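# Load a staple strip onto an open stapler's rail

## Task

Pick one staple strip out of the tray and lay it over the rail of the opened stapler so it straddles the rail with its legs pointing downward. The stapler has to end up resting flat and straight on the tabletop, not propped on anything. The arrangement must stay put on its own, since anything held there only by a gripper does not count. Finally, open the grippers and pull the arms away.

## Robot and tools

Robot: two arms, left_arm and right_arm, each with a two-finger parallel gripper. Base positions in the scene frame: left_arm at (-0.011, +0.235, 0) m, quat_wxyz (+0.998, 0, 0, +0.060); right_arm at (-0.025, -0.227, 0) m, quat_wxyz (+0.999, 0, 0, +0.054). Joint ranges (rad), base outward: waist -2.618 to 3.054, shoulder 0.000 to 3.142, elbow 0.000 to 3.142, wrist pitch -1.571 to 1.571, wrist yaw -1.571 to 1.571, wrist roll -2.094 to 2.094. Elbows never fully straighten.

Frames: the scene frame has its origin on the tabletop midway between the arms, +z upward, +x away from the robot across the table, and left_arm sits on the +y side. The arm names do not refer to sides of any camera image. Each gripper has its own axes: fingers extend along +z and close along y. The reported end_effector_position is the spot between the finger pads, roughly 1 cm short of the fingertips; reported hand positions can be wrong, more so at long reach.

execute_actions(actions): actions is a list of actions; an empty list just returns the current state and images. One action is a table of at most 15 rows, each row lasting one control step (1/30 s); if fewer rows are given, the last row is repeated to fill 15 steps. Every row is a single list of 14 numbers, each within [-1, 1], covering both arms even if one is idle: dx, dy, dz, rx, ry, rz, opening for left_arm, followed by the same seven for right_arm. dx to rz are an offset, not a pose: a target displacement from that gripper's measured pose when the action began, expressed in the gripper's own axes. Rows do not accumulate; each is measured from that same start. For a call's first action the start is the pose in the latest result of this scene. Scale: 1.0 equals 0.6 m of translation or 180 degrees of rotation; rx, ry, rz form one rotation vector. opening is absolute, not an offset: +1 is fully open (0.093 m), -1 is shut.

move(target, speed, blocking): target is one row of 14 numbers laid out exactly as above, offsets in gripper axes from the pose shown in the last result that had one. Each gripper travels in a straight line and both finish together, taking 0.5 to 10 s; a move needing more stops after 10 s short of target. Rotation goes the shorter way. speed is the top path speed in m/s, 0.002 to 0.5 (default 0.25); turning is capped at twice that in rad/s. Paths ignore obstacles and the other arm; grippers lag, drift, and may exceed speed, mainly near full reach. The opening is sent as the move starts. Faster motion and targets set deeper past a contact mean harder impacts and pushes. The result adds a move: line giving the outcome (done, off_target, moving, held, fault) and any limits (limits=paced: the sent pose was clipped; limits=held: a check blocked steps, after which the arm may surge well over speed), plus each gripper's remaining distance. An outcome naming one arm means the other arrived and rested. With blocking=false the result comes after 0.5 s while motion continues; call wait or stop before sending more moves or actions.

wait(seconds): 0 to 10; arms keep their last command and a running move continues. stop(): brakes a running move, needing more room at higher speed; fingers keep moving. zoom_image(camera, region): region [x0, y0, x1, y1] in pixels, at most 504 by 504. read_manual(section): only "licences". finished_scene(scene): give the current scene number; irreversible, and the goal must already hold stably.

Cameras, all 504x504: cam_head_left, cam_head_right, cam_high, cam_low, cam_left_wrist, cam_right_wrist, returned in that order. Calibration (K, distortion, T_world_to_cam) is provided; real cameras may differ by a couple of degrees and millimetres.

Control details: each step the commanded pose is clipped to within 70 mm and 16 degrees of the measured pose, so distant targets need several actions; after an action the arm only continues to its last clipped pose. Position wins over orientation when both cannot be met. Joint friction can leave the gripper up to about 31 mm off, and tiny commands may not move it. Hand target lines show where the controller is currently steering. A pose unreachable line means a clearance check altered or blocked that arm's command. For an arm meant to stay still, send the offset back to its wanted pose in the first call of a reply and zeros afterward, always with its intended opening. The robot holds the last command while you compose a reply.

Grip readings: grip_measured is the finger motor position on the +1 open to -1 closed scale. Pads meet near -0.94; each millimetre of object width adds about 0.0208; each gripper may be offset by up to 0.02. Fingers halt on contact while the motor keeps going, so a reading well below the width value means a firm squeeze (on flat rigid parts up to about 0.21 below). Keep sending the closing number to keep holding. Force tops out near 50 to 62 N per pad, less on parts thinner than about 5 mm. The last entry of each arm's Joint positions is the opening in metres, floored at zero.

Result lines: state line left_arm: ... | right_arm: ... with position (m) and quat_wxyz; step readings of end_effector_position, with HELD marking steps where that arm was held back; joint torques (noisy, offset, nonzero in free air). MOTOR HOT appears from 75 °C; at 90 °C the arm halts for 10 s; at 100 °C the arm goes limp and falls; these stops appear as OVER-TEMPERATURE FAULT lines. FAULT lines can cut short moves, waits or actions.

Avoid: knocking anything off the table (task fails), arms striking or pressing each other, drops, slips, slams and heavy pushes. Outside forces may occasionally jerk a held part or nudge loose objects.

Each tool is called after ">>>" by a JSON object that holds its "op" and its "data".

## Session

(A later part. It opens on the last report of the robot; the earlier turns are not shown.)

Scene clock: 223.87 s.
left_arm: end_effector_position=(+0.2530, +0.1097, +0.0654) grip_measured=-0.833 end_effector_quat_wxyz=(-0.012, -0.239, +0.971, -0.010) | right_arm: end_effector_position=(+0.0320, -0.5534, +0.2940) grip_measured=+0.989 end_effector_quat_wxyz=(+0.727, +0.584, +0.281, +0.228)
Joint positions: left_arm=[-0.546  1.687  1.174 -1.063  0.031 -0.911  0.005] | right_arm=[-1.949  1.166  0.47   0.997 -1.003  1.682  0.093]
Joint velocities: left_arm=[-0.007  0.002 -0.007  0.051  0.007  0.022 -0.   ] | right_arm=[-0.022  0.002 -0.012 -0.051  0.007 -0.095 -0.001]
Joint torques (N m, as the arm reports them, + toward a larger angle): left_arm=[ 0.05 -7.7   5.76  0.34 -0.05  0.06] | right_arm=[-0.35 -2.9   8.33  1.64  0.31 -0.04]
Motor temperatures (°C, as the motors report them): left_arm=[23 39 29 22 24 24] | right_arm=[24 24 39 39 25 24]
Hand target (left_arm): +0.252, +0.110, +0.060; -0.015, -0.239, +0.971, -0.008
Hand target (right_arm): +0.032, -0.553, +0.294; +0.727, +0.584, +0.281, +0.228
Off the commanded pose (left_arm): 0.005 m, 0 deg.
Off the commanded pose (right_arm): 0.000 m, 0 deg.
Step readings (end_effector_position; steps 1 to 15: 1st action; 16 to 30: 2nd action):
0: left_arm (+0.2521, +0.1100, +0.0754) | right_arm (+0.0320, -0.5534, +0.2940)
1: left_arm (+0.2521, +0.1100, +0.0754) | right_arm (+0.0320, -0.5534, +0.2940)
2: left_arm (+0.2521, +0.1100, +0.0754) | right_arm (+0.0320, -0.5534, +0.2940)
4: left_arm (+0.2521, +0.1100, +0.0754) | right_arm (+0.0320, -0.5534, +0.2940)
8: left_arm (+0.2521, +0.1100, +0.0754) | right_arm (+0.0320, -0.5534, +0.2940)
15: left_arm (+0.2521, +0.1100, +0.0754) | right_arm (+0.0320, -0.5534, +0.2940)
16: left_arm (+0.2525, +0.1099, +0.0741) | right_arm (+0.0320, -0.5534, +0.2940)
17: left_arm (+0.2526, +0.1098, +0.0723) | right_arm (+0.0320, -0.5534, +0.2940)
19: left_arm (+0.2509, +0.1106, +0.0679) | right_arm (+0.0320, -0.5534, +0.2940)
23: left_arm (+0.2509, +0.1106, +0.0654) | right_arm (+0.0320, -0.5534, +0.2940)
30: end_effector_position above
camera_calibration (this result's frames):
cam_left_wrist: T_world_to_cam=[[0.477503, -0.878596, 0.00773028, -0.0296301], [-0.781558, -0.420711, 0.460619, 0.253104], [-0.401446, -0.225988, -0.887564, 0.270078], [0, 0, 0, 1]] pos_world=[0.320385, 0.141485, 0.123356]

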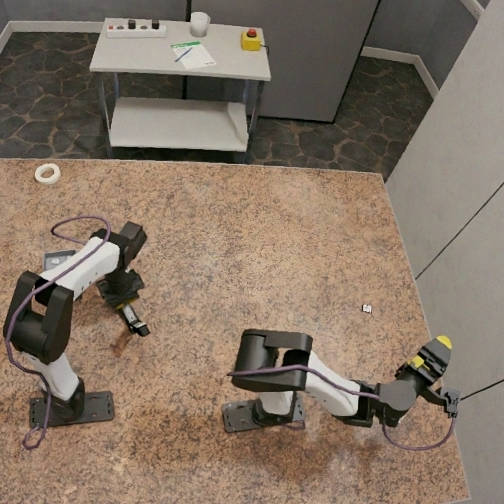

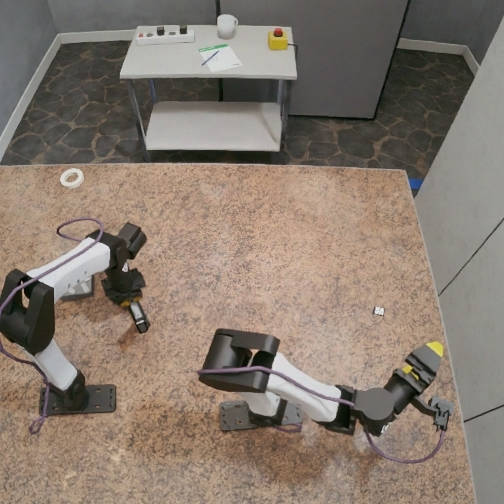

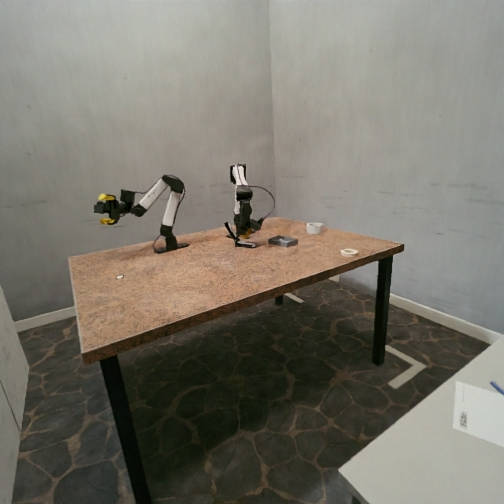

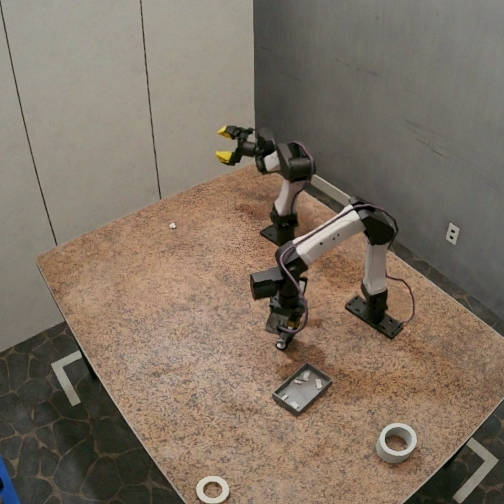

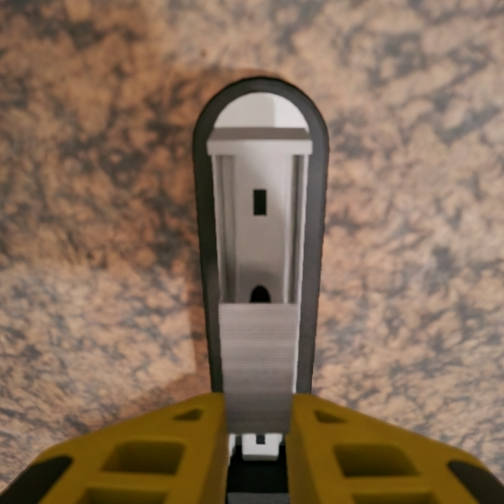

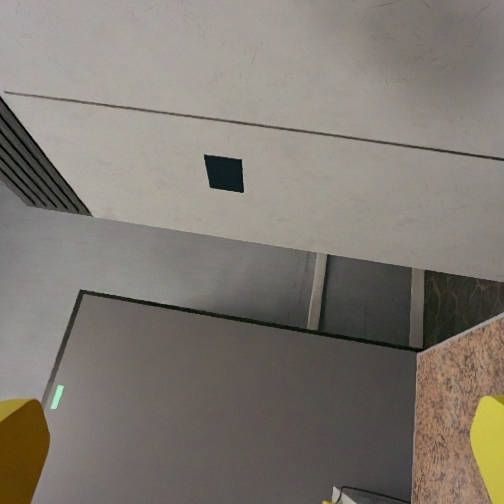

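>>> {"op": "execute_actions", "data": {"actions": [[[-0.025,0,0,0,0,0,-0.85,0,0,0,0,0,0,1]],[[0,0,0.025,0,0,0,-0.85,0,0,0,0,0,0,1]]]}}

>>> {"op": "zoom_image", "data": {"camera": "cam_left_wrist", "region": [150, 100, 370, 450]}}

Scene clock: 234.50 s.
left_arm: end_effector_position=(+0.2616, +0.1155, +0.0529) grip_measured=-0.833 end_effector_quat_wxyz=(-0.012, -0.241, +0.971, -0.011) | right_arm: end_effector_position=(+0.0320, -0.5534, +0.2940) grip_measured=+0.989 end_effector_quat_wxyz=(+0.727, +0.584, +0.281, +0.228)
Joint positions: left_arm=[-0.516  1.721  1.161 -1.017  0.031 -0.883  0.005] | right_arm=[-1.949  1.166  0.47   0.997 -1.003  1.682  0.093]
Joint velocities: left_arm=[-0.007  0.002 -0.017  0.051 -0.037 -0.037 -0.   ] | right_arm=[ 0.007 -0.007  0.022  0.037 -0.051  0.007 -0.001]
Joint torques (N m, as the arm reports them, + toward a larger angle): left_arm=[ 0.   -7.92  5.79  0.38 -0.01  0.05] | right_arm=[-0.32 -2.91  8.38  1.62  0.25 -0.05]
Motor temperatures (°C, as the motors report them): left_arm=[23 38 29 22 24 23] | right_arm=[24 24 39 39 25 24]
Hand target (left_arm): +0.260, +0.116, +0.048; -0.015, -0.241, +0.970, -0.008
Hand target (right_arm): +0.032, -0.553, +0.294; +0.727, +0.584, +0.281, +0.228
Off the commanded pose (left_arm): 0.005 m, 0 deg.
Off the commanded pose (right_arm): 0.000 m, 0 deg.
Step readings (end_effector_position; steps 1 to 15: 1st action; 16 to 30: 2nd action):
0: left_arm (+0.2535, +0.1094, +0.0654) | right_arm (+0.0320, -0.5534, +0.2940)
1: left_arm (+0.2540, +0.1101, +0.0653) | right_arm (+0.0320, -0.5534, +0.2940)
2: left_arm (+0.2559, +0.1112, +0.0651) | right_arm (+0.0320, -0.5534, +0.2940)
4: left_arm (+0.2595, +0.1142, +0.0641) | right_arm (+0.0320, -0.5534, +0.2940)
8: left_arm (+0.2605, +0.1159, +0.0629) | right_arm (+0.0320, -0.5534, +0.2940)
15: left_arm (+0.2605, +0.1159, +0.0629) | right_arm (+0.0320, -0.5534, +0.2940)
16: left_arm (+0.2609, +0.1157, +0.0618) | right_arm (+0.0320, -0.5534, +0.2940)
17: left_arm (+0.2612, +0.1156, +0.0602) | right_arm (+0.0320, -0.5534, +0.2940)
19: left_arm (+0.2596, +0.1163, +0.0559) | right_arm (+0.0320, -0.5534, +0.2940)
23: left_arm (+0.2594, +0.1164, +0.0530) | right_arm (+0.0320, -0.5534, +0.2940)
30: end_effector_position above
camera_calibration (this result's frames):
cam_left_wrist: T_world_to_cam=[[0.479531, -0.877485, 0.00837694, -0.0292152], [-0.780456, -0.422103, 0.461212, 0.267812], [-0.401171, -0.227703, -0.88725, 0.263913], [0, 0, 0, 1]] pos_world=[0.328899, 0.147502, 0.110883]

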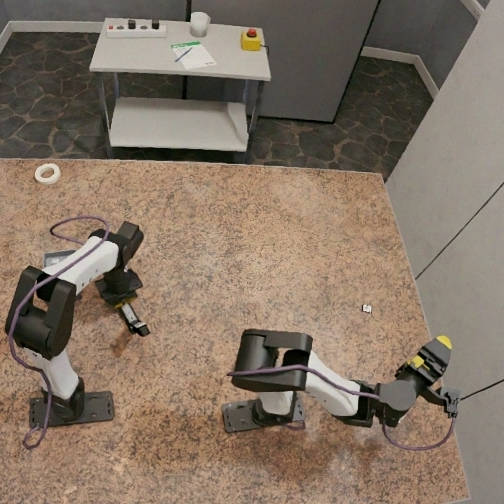

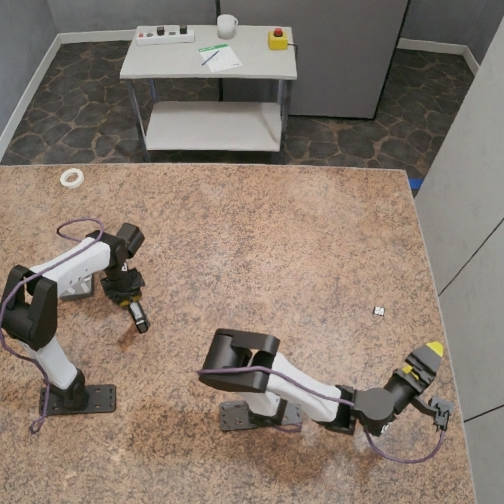

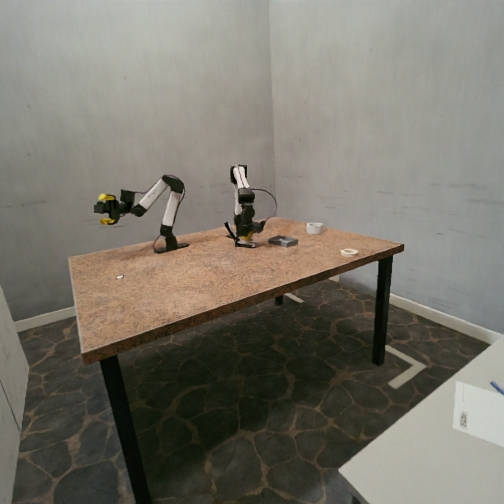

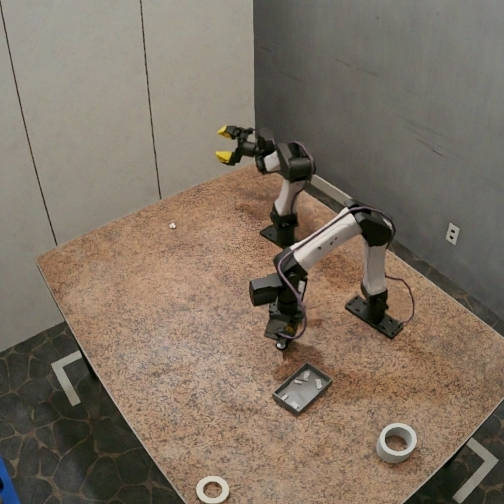

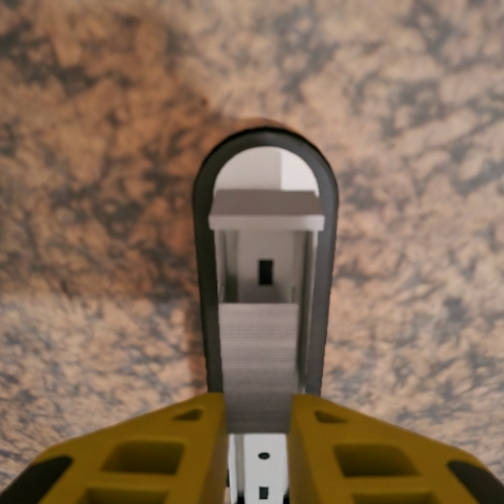

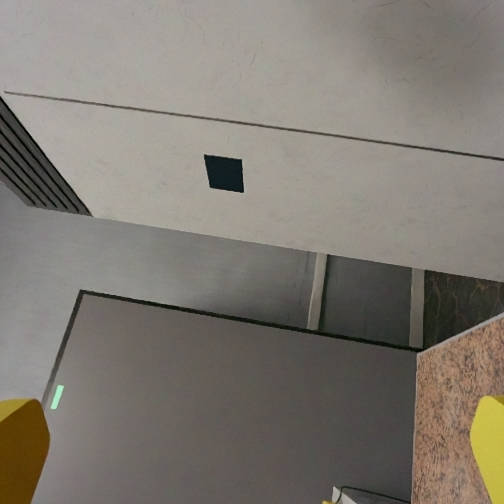

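Region (150, 100, 370, 450) of cam_left_wrist's 504x504 image, scaled by 1.440, with more detail than that image has; it fills the left 317 columns of this view, and the rest is white.

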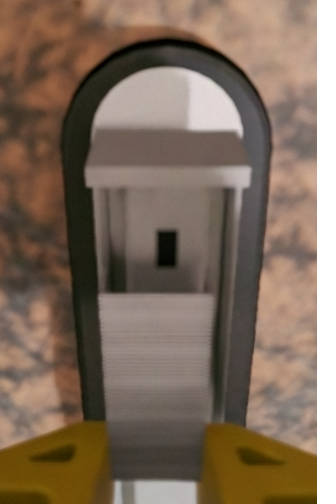

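>>> {"op": "execute_actions", "data": {"actions": [[[0,-0.012,0,0,0,0,-0.85,0,0,0,0,0,0,1]]]}}

Scene clock: 245.70 s.
left_arm: end_effector_position=(+0.2627, +0.1150, +0.0514) grip_measured=-0.833 end_effector_quat_wxyz=(-0.013, -0.243, +0.970, -0.010) | right_arm: end_effector_position=(+0.0320, -0.5534, +0.2940) grip_measured=+0.989 end_effector_quat_wxyz=(+0.727, +0.584, +0.281, +0.228)
Joint positions: left_arm=[-0.516  1.731  1.166 -1.016  0.031 -0.888  0.005] | right_arm=[-1.949  1.166  0.47   0.997 -1.003  1.682  0.093]
Joint velocities: left_arm=[-0.012  0.012  0.007 -0.022 -0.022 -0.051  0.001] | right_arm=[-0.002  0.007 -0.007 -0.022 -0.007 -0.007  0.001]
Joint torques (N m, as the arm reports them, + toward a larger angle): left_arm=[-1.13 -7.84  8.5   0.23 -0.02 -0.04] | right_arm=[-0.32 -3.02  8.54  1.64  0.23 -0.04]
Motor temperatures (°C, as the motors report them): left_arm=[23 37 29 22 24 23] | right_arm=[24 24 40 40 25 24]
Hand target (left_arm): +0.265, +0.109, +0.053; -0.012, -0.240, +0.971, -0.011
Hand target (right_arm): +0.032, -0.553, +0.294; +0.727, +0.584, +0.281, +0.228
Off the commanded pose (left_arm): 0.006 m, 0 deg.
Off the commanded pose (right_arm): 0.000 m, 0 deg.
Step readings (end_effector_position):
0: left_arm (+0.2620, +0.1153, +0.0529) | right_arm (+0.0320, -0.5534, +0.2940)
1: left_arm (+0.2621, +0.1153, +0.0528) | right_arm (+0.0320, -0.5534, +0.2940)
2: left_arm (+0.2622, +0.1152, +0.0525) | right_arm (+0.0320, -0.5534, +0.2940)
4: left_arm (+0.2627, +0.1150, +0.0519) | right_arm (+0.0320, -0.5534, +0.2940)
8: left_arm (+0.2627, +0.1150, +0.0514) | right_arm (+0.0320, -0.5534, +0.2940)
15: end_effector_position above
camera_calibration (this result's frames):
cam_left_wrist: T_world_to_cam=[[0.483897, -0.875107, 0.00554213, -0.0314613], [-0.77683, -0.426621, 0.463173, 0.268702], [-0.402962, -0.228433, -0.886251, 0.263379], [0, 0, 0, 1]] pos_world=[0.330092, 0.147267, 0.109138]

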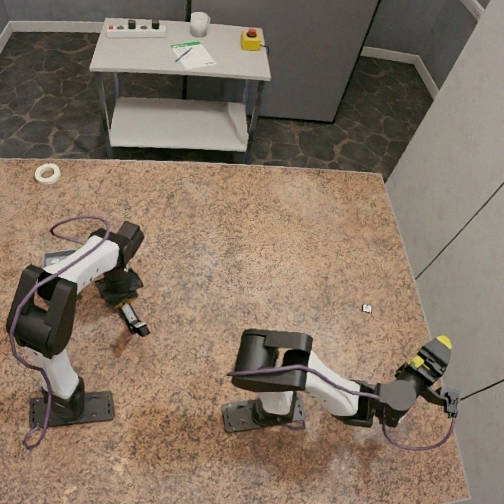

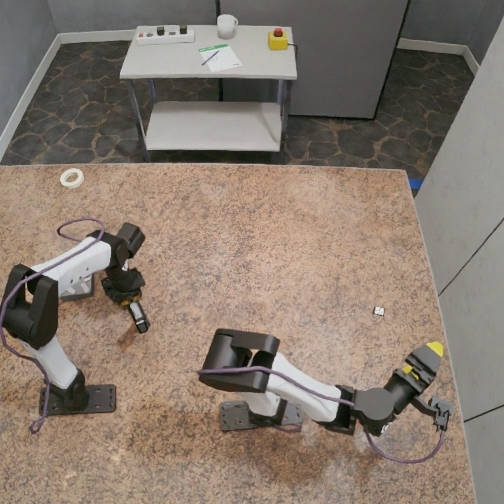

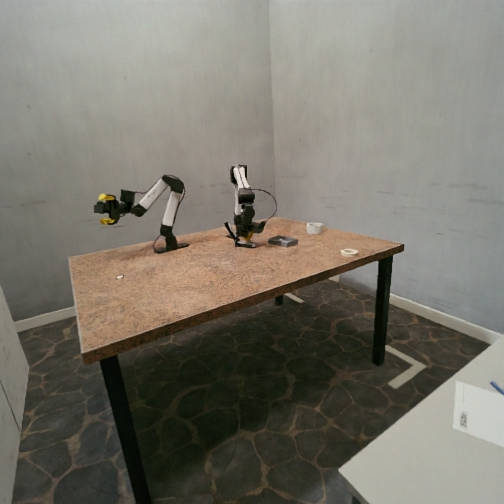

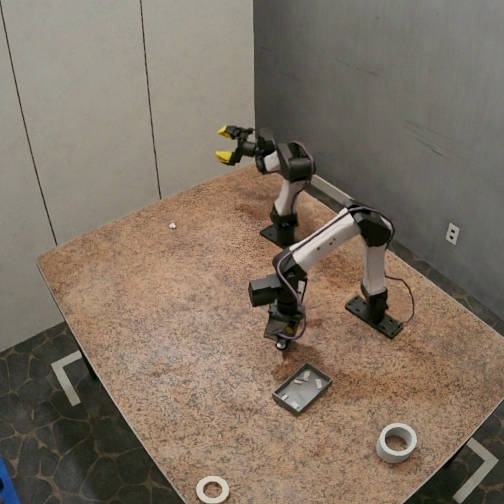

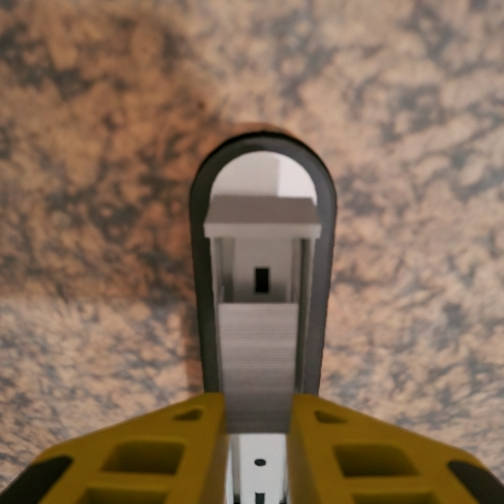

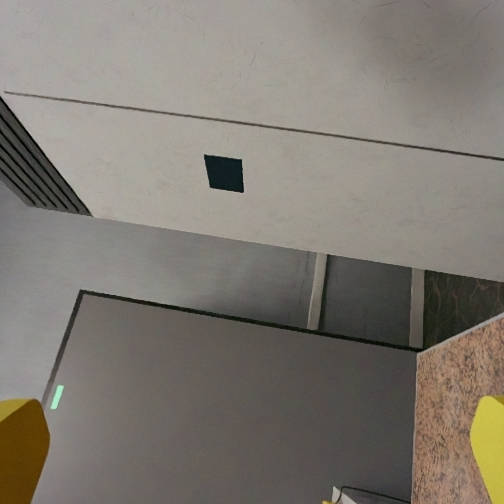

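>>> {"op": "execute_actions", "data": {"actions": [[[0,0,0.022,0,0,0,-0.85,0,0,0,0,0,0,1]]]}}

>>> {"op": "zoom_image", "data": {"camera": "cam_left_wrist", "region": [150, 100, 370, 504]}}

>>> {"op": "zoom_image", "data": {"camera": "cam_high", "region": [215, 215, 275, 255]}}

Scene clock: 254.93 s.
left_arm: end_effector_position=(+0.2645, +0.1142, +0.0439) grip_measured=-0.833 end_effector_quat_wxyz=(-0.009, -0.243, +0.970, -0.013) | right_arm: end_effector_position=(+0.0320, -0.5534, +0.2940) grip_measured=+0.989 end_effector_quat_wxyz=(+0.727, +0.584, +0.281, +0.228)
Joint positions: left_arm=[-0.516  1.738  1.143 -0.975  0.031 -0.888  0.005] | right_arm=[-1.949  1.166  0.47   0.997 -1.003  1.682  0.093]
Joint velocities: left_arm=[ 0.002  0.002  0.002  0.051  0.007  0.095 -0.   ] | right_arm=[-0.017 -0.007  0.002 -0.022 -0.037 -0.007  0.   ]
Joint torques (N m, as the arm reports them, + toward a larger angle): left_arm=[ 0.04 -8.01  5.58  0.4  -0.03  0.04] | right_arm=[-0.39 -3.11  8.4   1.63  0.25 -0.02]
Motor temperatures (°C, as the motors report them): left_arm=[23 37 30 22 24 23] | right_arm=[24 24 40 40 25 24]
Hand target (left_arm): +0.262, +0.115, +0.038; -0.013, -0.243, +0.970, -0.010
Hand target (right_arm): +0.032, -0.553, +0.294; +0.727, +0.584, +0.281, +0.228
Off the commanded pose (left_arm): 0.006 m, 1 deg.
Off the commanded pose (right_arm): 0.000 m, 0 deg.
Step readings (end_effector_position):
0: left_arm (+0.2627, +0.1150, +0.0514) | right_arm (+0.0320, -0.5534, +0.2940)
1: left_arm (+0.2631, +0.1148, +0.0506) | right_arm (+0.0320, -0.5534, +0.2940)
2: left_arm (+0.2633, +0.1147, +0.0493) | right_arm (+0.0320, -0.5534, +0.2940)
4: left_arm (+0.2626, +0.1150, +0.0460) | right_arm (+0.0320, -0.5534, +0.2940)
8: left_arm (+0.2626, +0.1150, +0.0439) | right_arm (+0.0320, -0.5534, +0.2940)
15: end_effector_position above
camera_calibration (this result's frames):
cam_left_wrist: T_world_to_cam=[[0.484135, -0.874883, 0.0139131, -0.033401], [-0.781197, -0.42502, 0.457263, 0.274475], [-0.394138, -0.232246, -0.889223, 0.255524], [0, 0, 0, 1]] pos_world=[0.331301, 0.14678, 0.102175]

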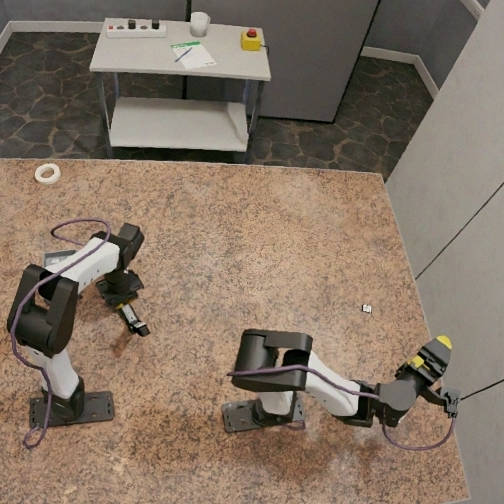

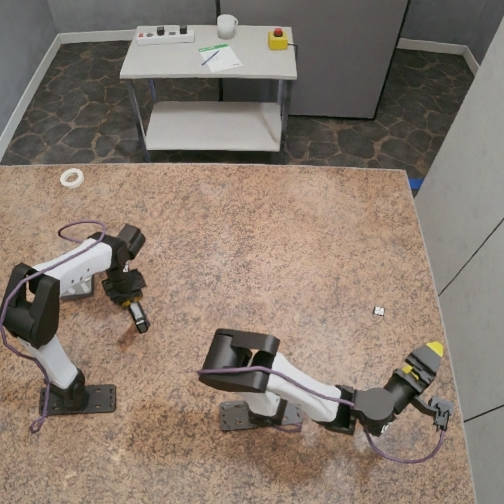

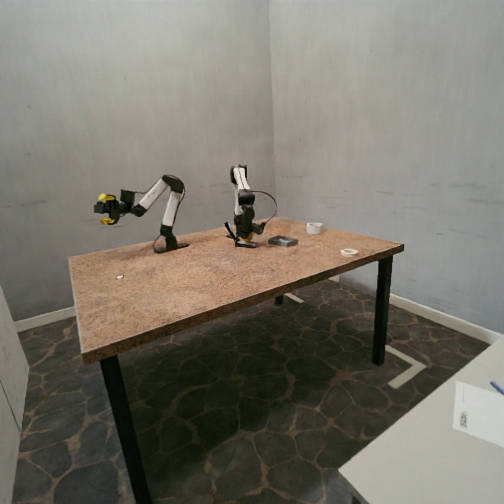

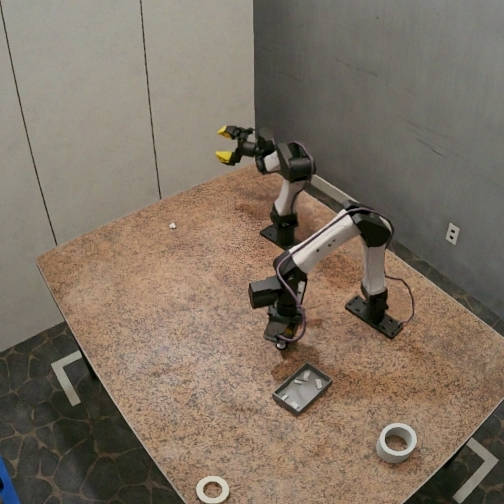

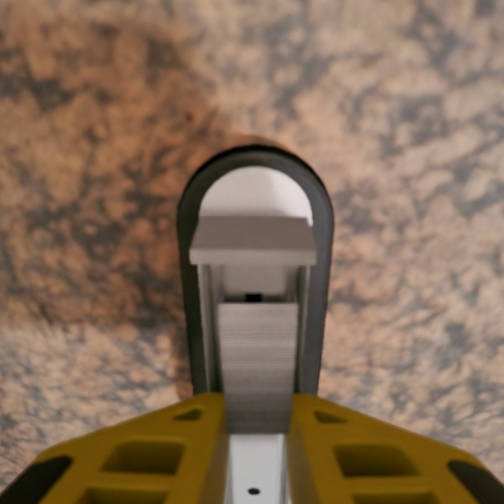

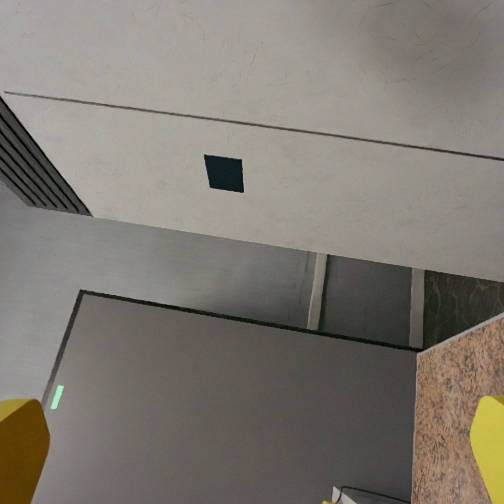

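Region (150, 100, 370, 504) of cam_left_wrist's 504x504 image, scaled by 1.248, with more detail than that image has; it fills the left 274 columns of this view, and the rest is white.

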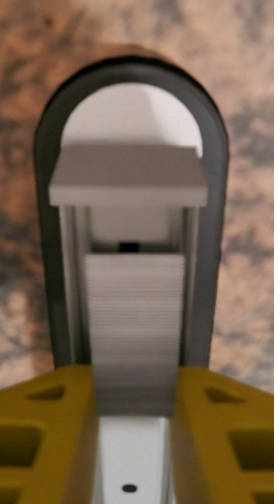

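Region (215, 215, 275, 255) of cam_high's 504x504 image, scaled by 8.400, with more detail than that image has.

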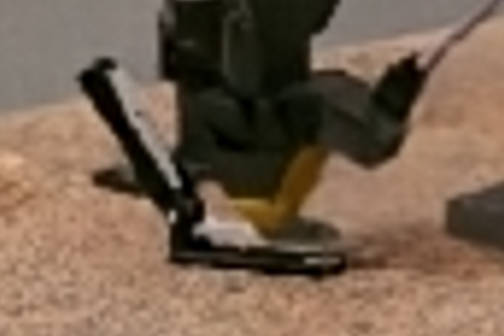

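>>> {"op": "execute_actions", "data": {"actions": [[[0,0.004,0.018,0,0,0,-0.85,0,0,0,0,0,0,1]]]}}

>>> {"op": "zoom_image", "data": {"camera": "cam_left_wrist", "region": [150, 150, 370, 504]}}

Scene clock: 262.50 s.
left_arm: end_effector_position=(+0.2640, +0.1151, +0.0412) grip_measured=-0.833 end_effector_quat_wxyz=(-0.008, -0.243, +0.970, -0.012) | right_arm: end_effector_position=(+0.0320, -0.5534, +0.2940) grip_measured=+0.989 end_effector_quat_wxyz=(+0.727, +0.584, +0.281, +0.228)
Joint positions: left_arm=[-0.516  1.738  1.131 -0.962  0.028 -0.888  0.005] | right_arm=[-1.949  1.166  0.47   0.997 -1.003  1.682  0.093]
Joint velocities: left_arm=[ 0.007 -0.002  0.007 -0.037  0.022  0.051 -0.   ] | right_arm=[-0.007  0.007 -0.012  0.007 -0.037 -0.081  0.   ]
Joint torques (N m, as the arm reports them, + toward a larger angle): left_arm=[ 0.52 -7.98  4.54  0.58 -0.01  0.1 ] | right_arm=[-0.36 -3.16  8.26  1.64  0.26 -0.04]
Motor temperatures (°C, as the motors report them): left_arm=[23 37 30 22 24 23] | right_arm=[24 24 40 40 25 24]
Hand target (left_arm): +0.263, +0.116, +0.033; -0.009, -0.243, +0.970, -0.013
Hand target (right_arm): +0.032, -0.553, +0.294; +0.727, +0.584, +0.281, +0.228
Off the commanded pose (left_arm): 0.008 m, 0 deg.
Off the commanded pose (right_arm): 0.000 m, 0 deg.
Step readings (end_effector_position):
0: left_arm (+0.2646, +0.1142, +0.0439) | right_arm (+0.0320, -0.5534, +0.2940)
1: left_arm (+0.2645, +0.1142, +0.0433) | right_arm (+0.0320, -0.5534, +0.2940)
2: left_arm (+0.2645, +0.1142, +0.0432) | right_arm (+0.0320, -0.5534, +0.2940)
4: left_arm (+0.2645, +0.1145, +0.0431) | right_arm (+0.0320, -0.5534, +0.2940)
8: left_arm (+0.2640, +0.1151, +0.0412) | right_arm (+0.0320, -0.5534, +0.2940)
15: end_effector_position above
camera_calibration (this result's frames):
cam_left_wrist: T_world_to_cam=[[0.484108, -0.874916, 0.0126836, -0.0322845], [-0.78228, -0.426266, 0.454241, 0.276198], [-0.392016, -0.229824, -0.890789, 0.252329], [0, 0, 0, 1]] pos_world=[0.330611, 0.147479, 0.0997209]

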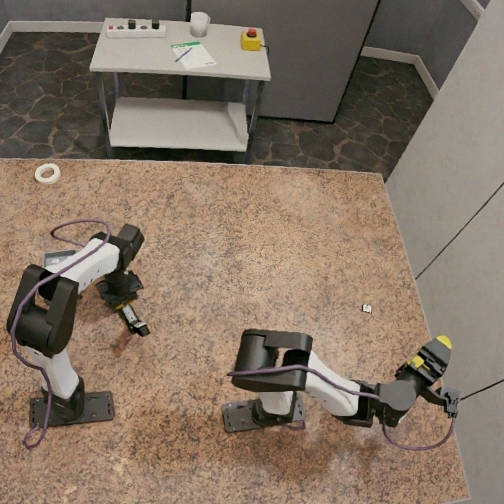

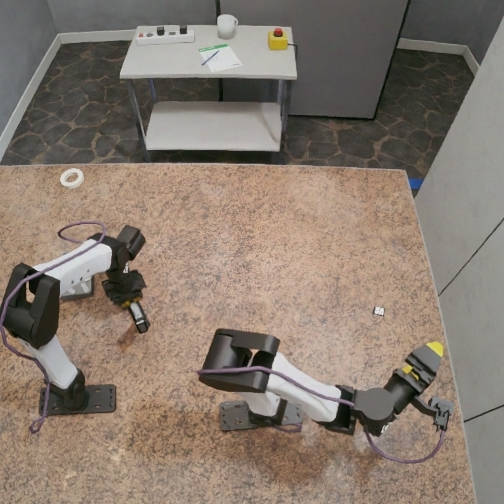

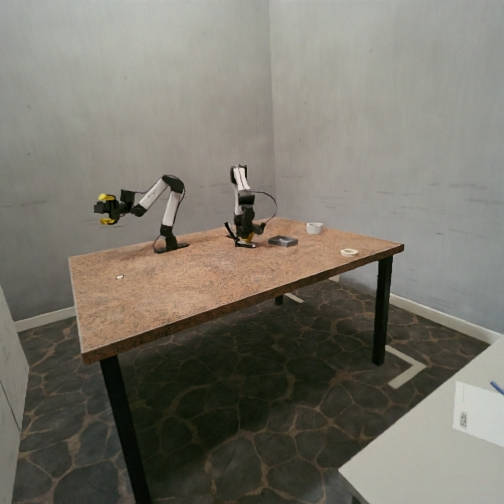

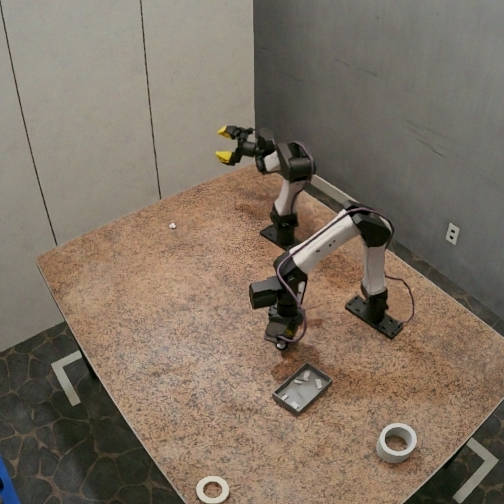

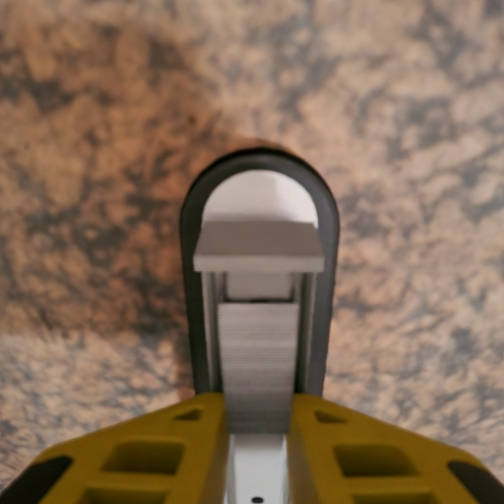

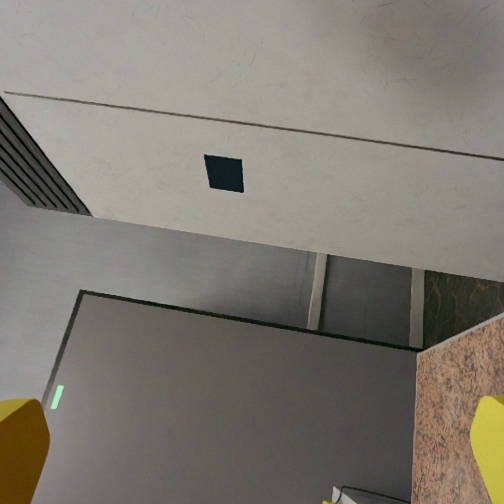

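Region (150, 150, 370, 504) of cam_left_wrist's 504x504 image, scaled by 1.424, with more detail than that image has; it fills the left 313 columns of this view, and the rest is white.

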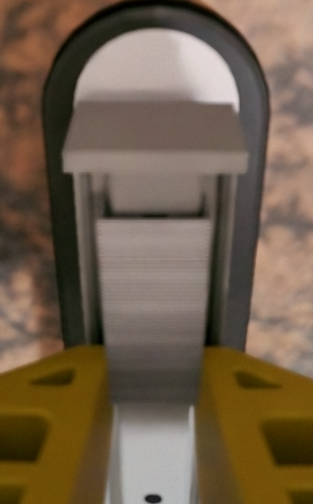

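Centred, apparently in contact. Release.

>>> {"op": "execute_actions", "data": {"actions": [[[0,0,0,0,0,0,-0.5,0,0,0,0,0,0,1]],[[0,0,-0.06,0,0,0,-0.5,0,0,0,0,0,0,1]],[[0,0,-0.05,0,0,0,-0.5,0,0,0,0,0,0,1]]]}}

>>> {"op": "zoom_image", "data": {"camera": "cam_left_wrist", "region": [130, 100, 390, 504]}}

>>> {"op": "zoom_image", "data": {"camera": "cam_high", "region": [215, 215, 275, 255]}}

Scene clock: 269.53 s.
left_arm: end_effector_position=(+0.2630, +0.1159, +0.0996) grip_measured=-0.502 end_effector_quat_wxyz=(-0.010, -0.243, +0.970, -0.009) | right_arm: end_effector_position=(+0.0320, -0.5534, +0.2940) grip_measured=+0.989 end_effector_quat_wxyz=(+0.727, +0.584, +0.281, +0.228)
Joint positions: left_arm=[-0.516  1.685  1.31  -1.202  0.026 -0.888  0.021] | right_arm=[-1.949  1.166  0.47   0.997 -1.003  1.682  0.093]
Joint velocities: left_arm=[ 0.002 -0.002  0.002 -0.007 -0.007 -0.022 -0.001] | right_arm=[-0.007  0.007  0.022 -0.007  0.007  0.037 -0.   ]
Joint torques (N m, as the arm reports them, + toward a larger angle): left_arm=[ 0.24 -9.34  8.34  0.23 -0.04  0.07] | right_arm=[-0.33 -3.07  8.32  1.63  0.24 -0.04]
Motor temperatures (°C, as the motors report them): left_arm=[23 37 30 22 24 23] | right_arm=[24 24 40 40 25 24]
Hand target (left_arm): +0.264, +0.116, +0.104; -0.008, -0.243, +0.970, -0.010
Hand target (right_arm): +0.032, -0.553, +0.294; +0.727, +0.584, +0.281, +0.228
Off the commanded pose (left_arm): 0.005 m, 0 deg.
Off the commanded pose (right_arm): 0.000 m, 0 deg.
Step readings (end_effector_position; steps 1 to 15: 1st action; 16 to 30: 2nd action; 31 to 45: 3rd action):
0: left_arm (+0.2640, +0.1151, +0.0412) | right_arm (+0.0320, -0.5534, +0.2940)
1: left_arm (+0.2637, +0.1152, +0.0412) | right_arm (+0.0320, -0.5534, +0.2940)
2: left_arm (+0.2632, +0.1159, +0.0423) | right_arm (+0.0320, -0.5534, +0.2940)
4: left_arm (+0.2634, +0.1157, +0.0423) | right_arm (+0.0320, -0.5534, +0.2940)
8: left_arm (+0.2634, +0.1157, +0.0423) | right_arm (+0.0320, -0.5534, +0.2940)
15: left_arm (+0.2634, +0.1157, +0.0423) | right_arm (+0.0320, -0.5534, +0.2940)
16: left_arm (+0.2628, +0.1160, +0.0453) | right_arm (+0.0320, -0.5534, +0.2940)
17: left_arm (+0.2622, +0.1162, +0.0502) | right_arm (+0.0320, -0.5534, +0.2940)
19: left_arm (+0.2664, +0.1145, +0.0628) | right_arm (+0.0320, -0.5534, +0.2940)
23: left_arm (+0.2694, +0.1132, +0.0746) | right_arm (+0.0320, -0.5534, +0.2940)
30: left_arm (+0.2635, +0.1157, +0.0746) | right_arm (+0.0320, -0.5534, +0.2940)
31: left_arm (+0.2626, +0.1161, +0.0772) | right_arm (+0.0320, -0.5534, +0.2940)
32: left_arm (+0.2623, +0.1162, +0.0814) | right_arm (+0.0320, -0.5534, +0.2940)
34: left_arm (+0.2665, +0.1144, +0.0920) | right_arm (+0.0320, -0.5534, +0.2940)
38: left_arm (+0.2680, +0.1138, +0.0996) | right_arm (+0.0320, -0.5534, +0.2940)
45: end_effector_position above
camera_calibration (this result's frames):
cam_left_wrist: T_world_to_cam=[[0.48416, -0.874964, 0.0052778, -0.0311389], [-0.77948, -0.428568, 0.456881, 0.248555], [-0.397493, -0.225318, -0.889512, 0.304962], [0, 0, 0, 1]] pos_world=[0.33004, 0.147991, 0.157872]

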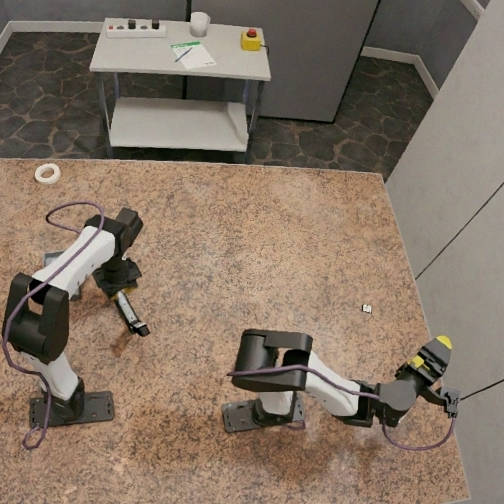

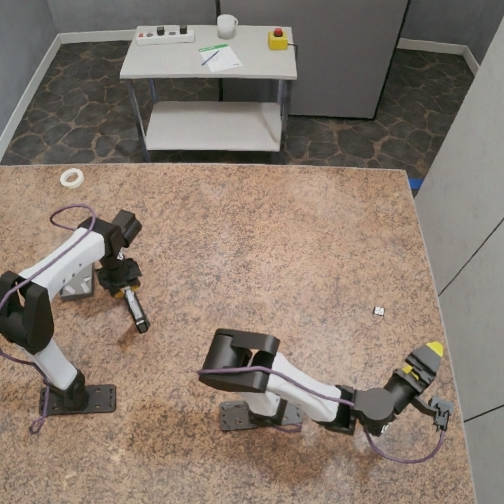

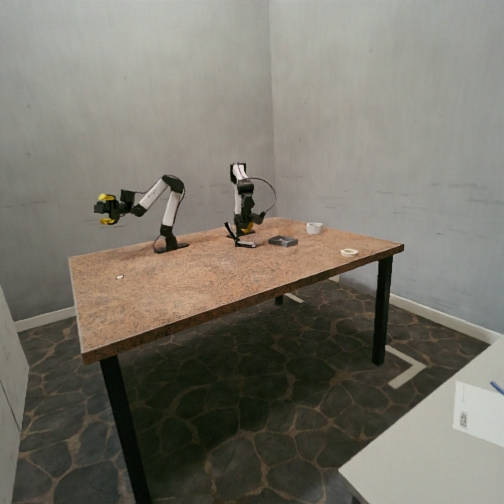

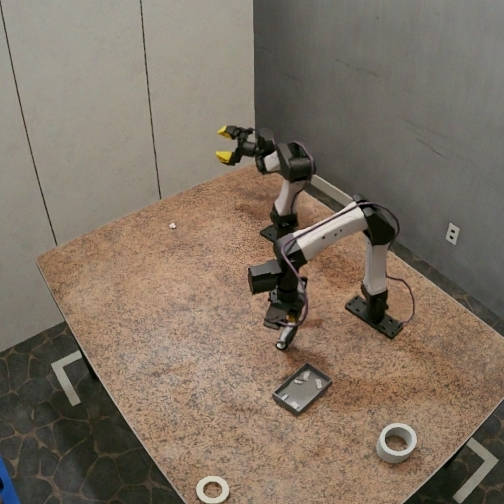

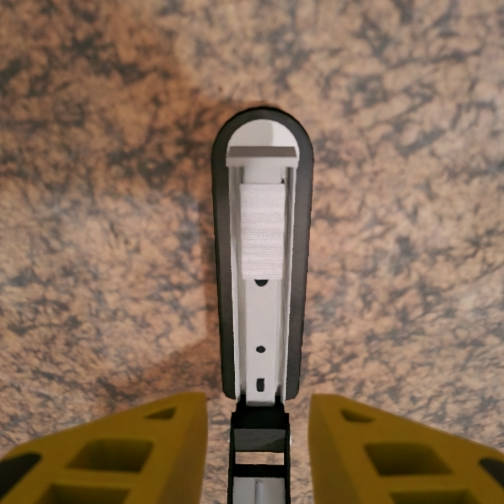

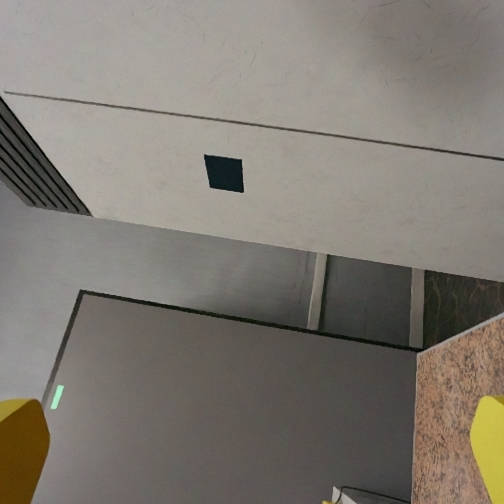

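Region (130, 100, 390, 504) of cam_left_wrist's 504x504 image, scaled by 1.248, with more detail than that image has; it fills the left 324 columns of this view, and the rest is white.

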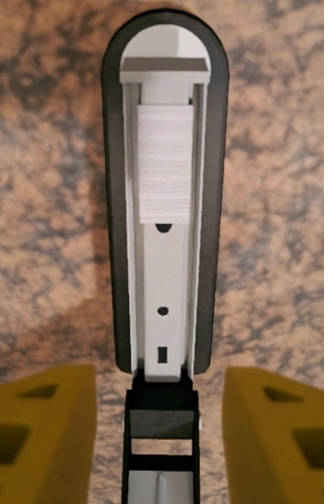

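Region (215, 215, 275, 255) of cam_high's 504x504 image, scaled by 8.400, with more detail than that image has.

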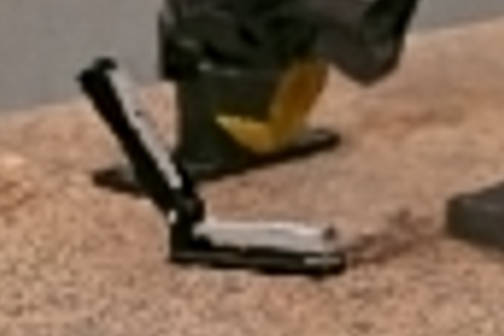

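>>> {"op": "move", "data": {"target": [-0.05,0.15,-0.13,0,0,0,1,0,0,0,0,0,0,1]}}

>>> {"op": "finished_scene", "data": {"scene": 1}}

Scene clock: 277.47 s.
left_arm: end_effector_position=(+0.2482, +0.2091, +0.1719) grip_measured=+0.983 end_effector_quat_wxyz=(-0.013, -0.245, +0.970, -0.005) | right_arm: end_effector_position=(+0.0320, -0.5534, +0.2940) grip_measured=+0.989 end_effector_quat_wxyz=(+0.727, +0.584, +0.281, +0.228)
Joint positions: left_arm=[-0.209  1.555  1.461 -1.498  0.017 -0.584  0.092] | right_arm=[-1.949  1.166  0.47   0.997 -1.003  1.682  0.093]
Joint velocities: left_arm=[ 0.007 -0.002  0.002  0.022  0.007  0.051  0.001] | right_arm=[ 0.007 -0.012  0.002 -0.037  0.051  0.007 -0.   ]
Joint torques (N m, as the arm reports them, + toward a larger angle): left_arm=[ 0.85 -7.47  8.73  0.21 -0.03  0.13] | right_arm=[-0.34 -3.14  8.38  1.63  0.23 -0.06]
Motor temperatures (°C, as the motors report them): left_arm=[23 37 31 22 24 23] | right_arm=[24 24 40 41 25 24]
Hand target (left_arm): +0.249, +0.211, +0.177; -0.007, -0.243, +0.970, -0.006
Hand target (right_arm): +0.032, -0.553, +0.294; +0.727, +0.584, +0.281, +0.228
Off the commanded pose (left_arm): 0.004 m, 1 deg.
Off the commanded pose (right_arm): 0.000 m, 0 deg.
move: done
camera_calibration (this result's frames):
cam_left_wrist: T_world_to_cam=[[0.486812, -0.873497, -0.00406373, 0.0578111], [-0.774844, -0.433969, 0.459661, 0.243421], [-0.403276, -0.22062, -0.888085, 0.384582], [0, 0, 0, 1]] pos_world=[0.315563, 0.240981, 0.229886]

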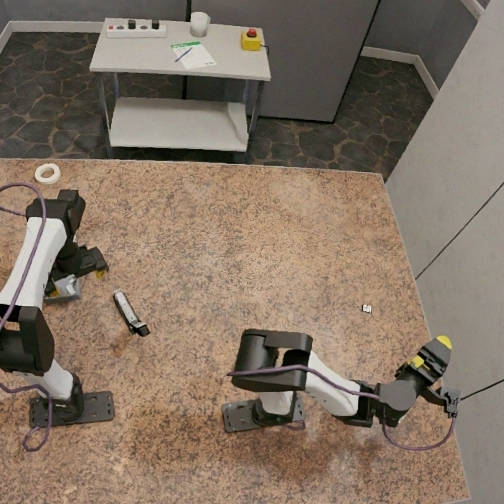

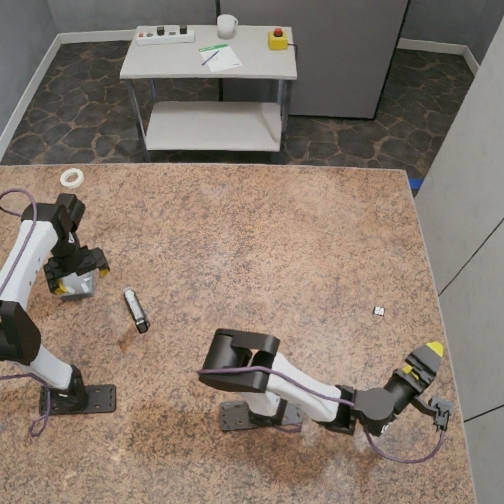

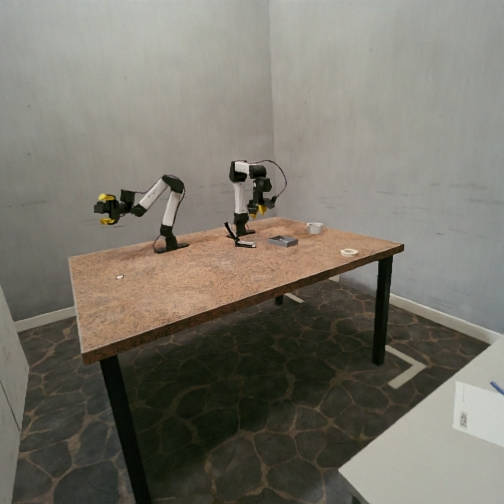

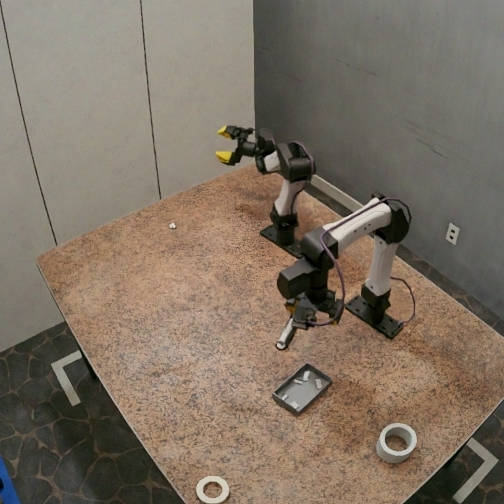

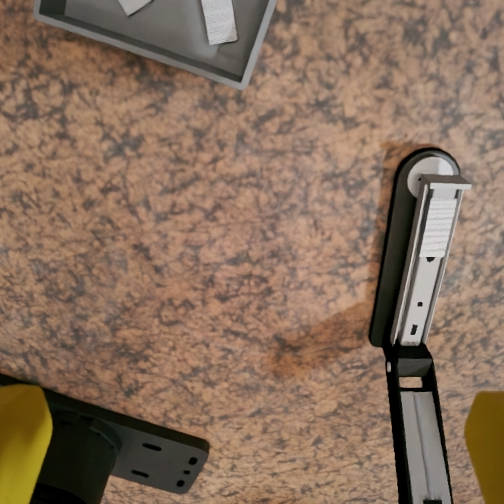

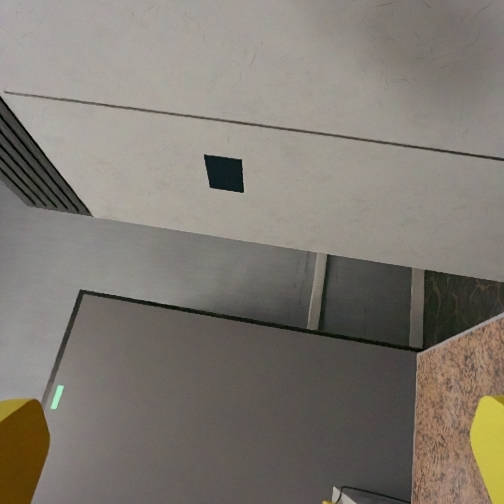

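The scene is finished: the task was done.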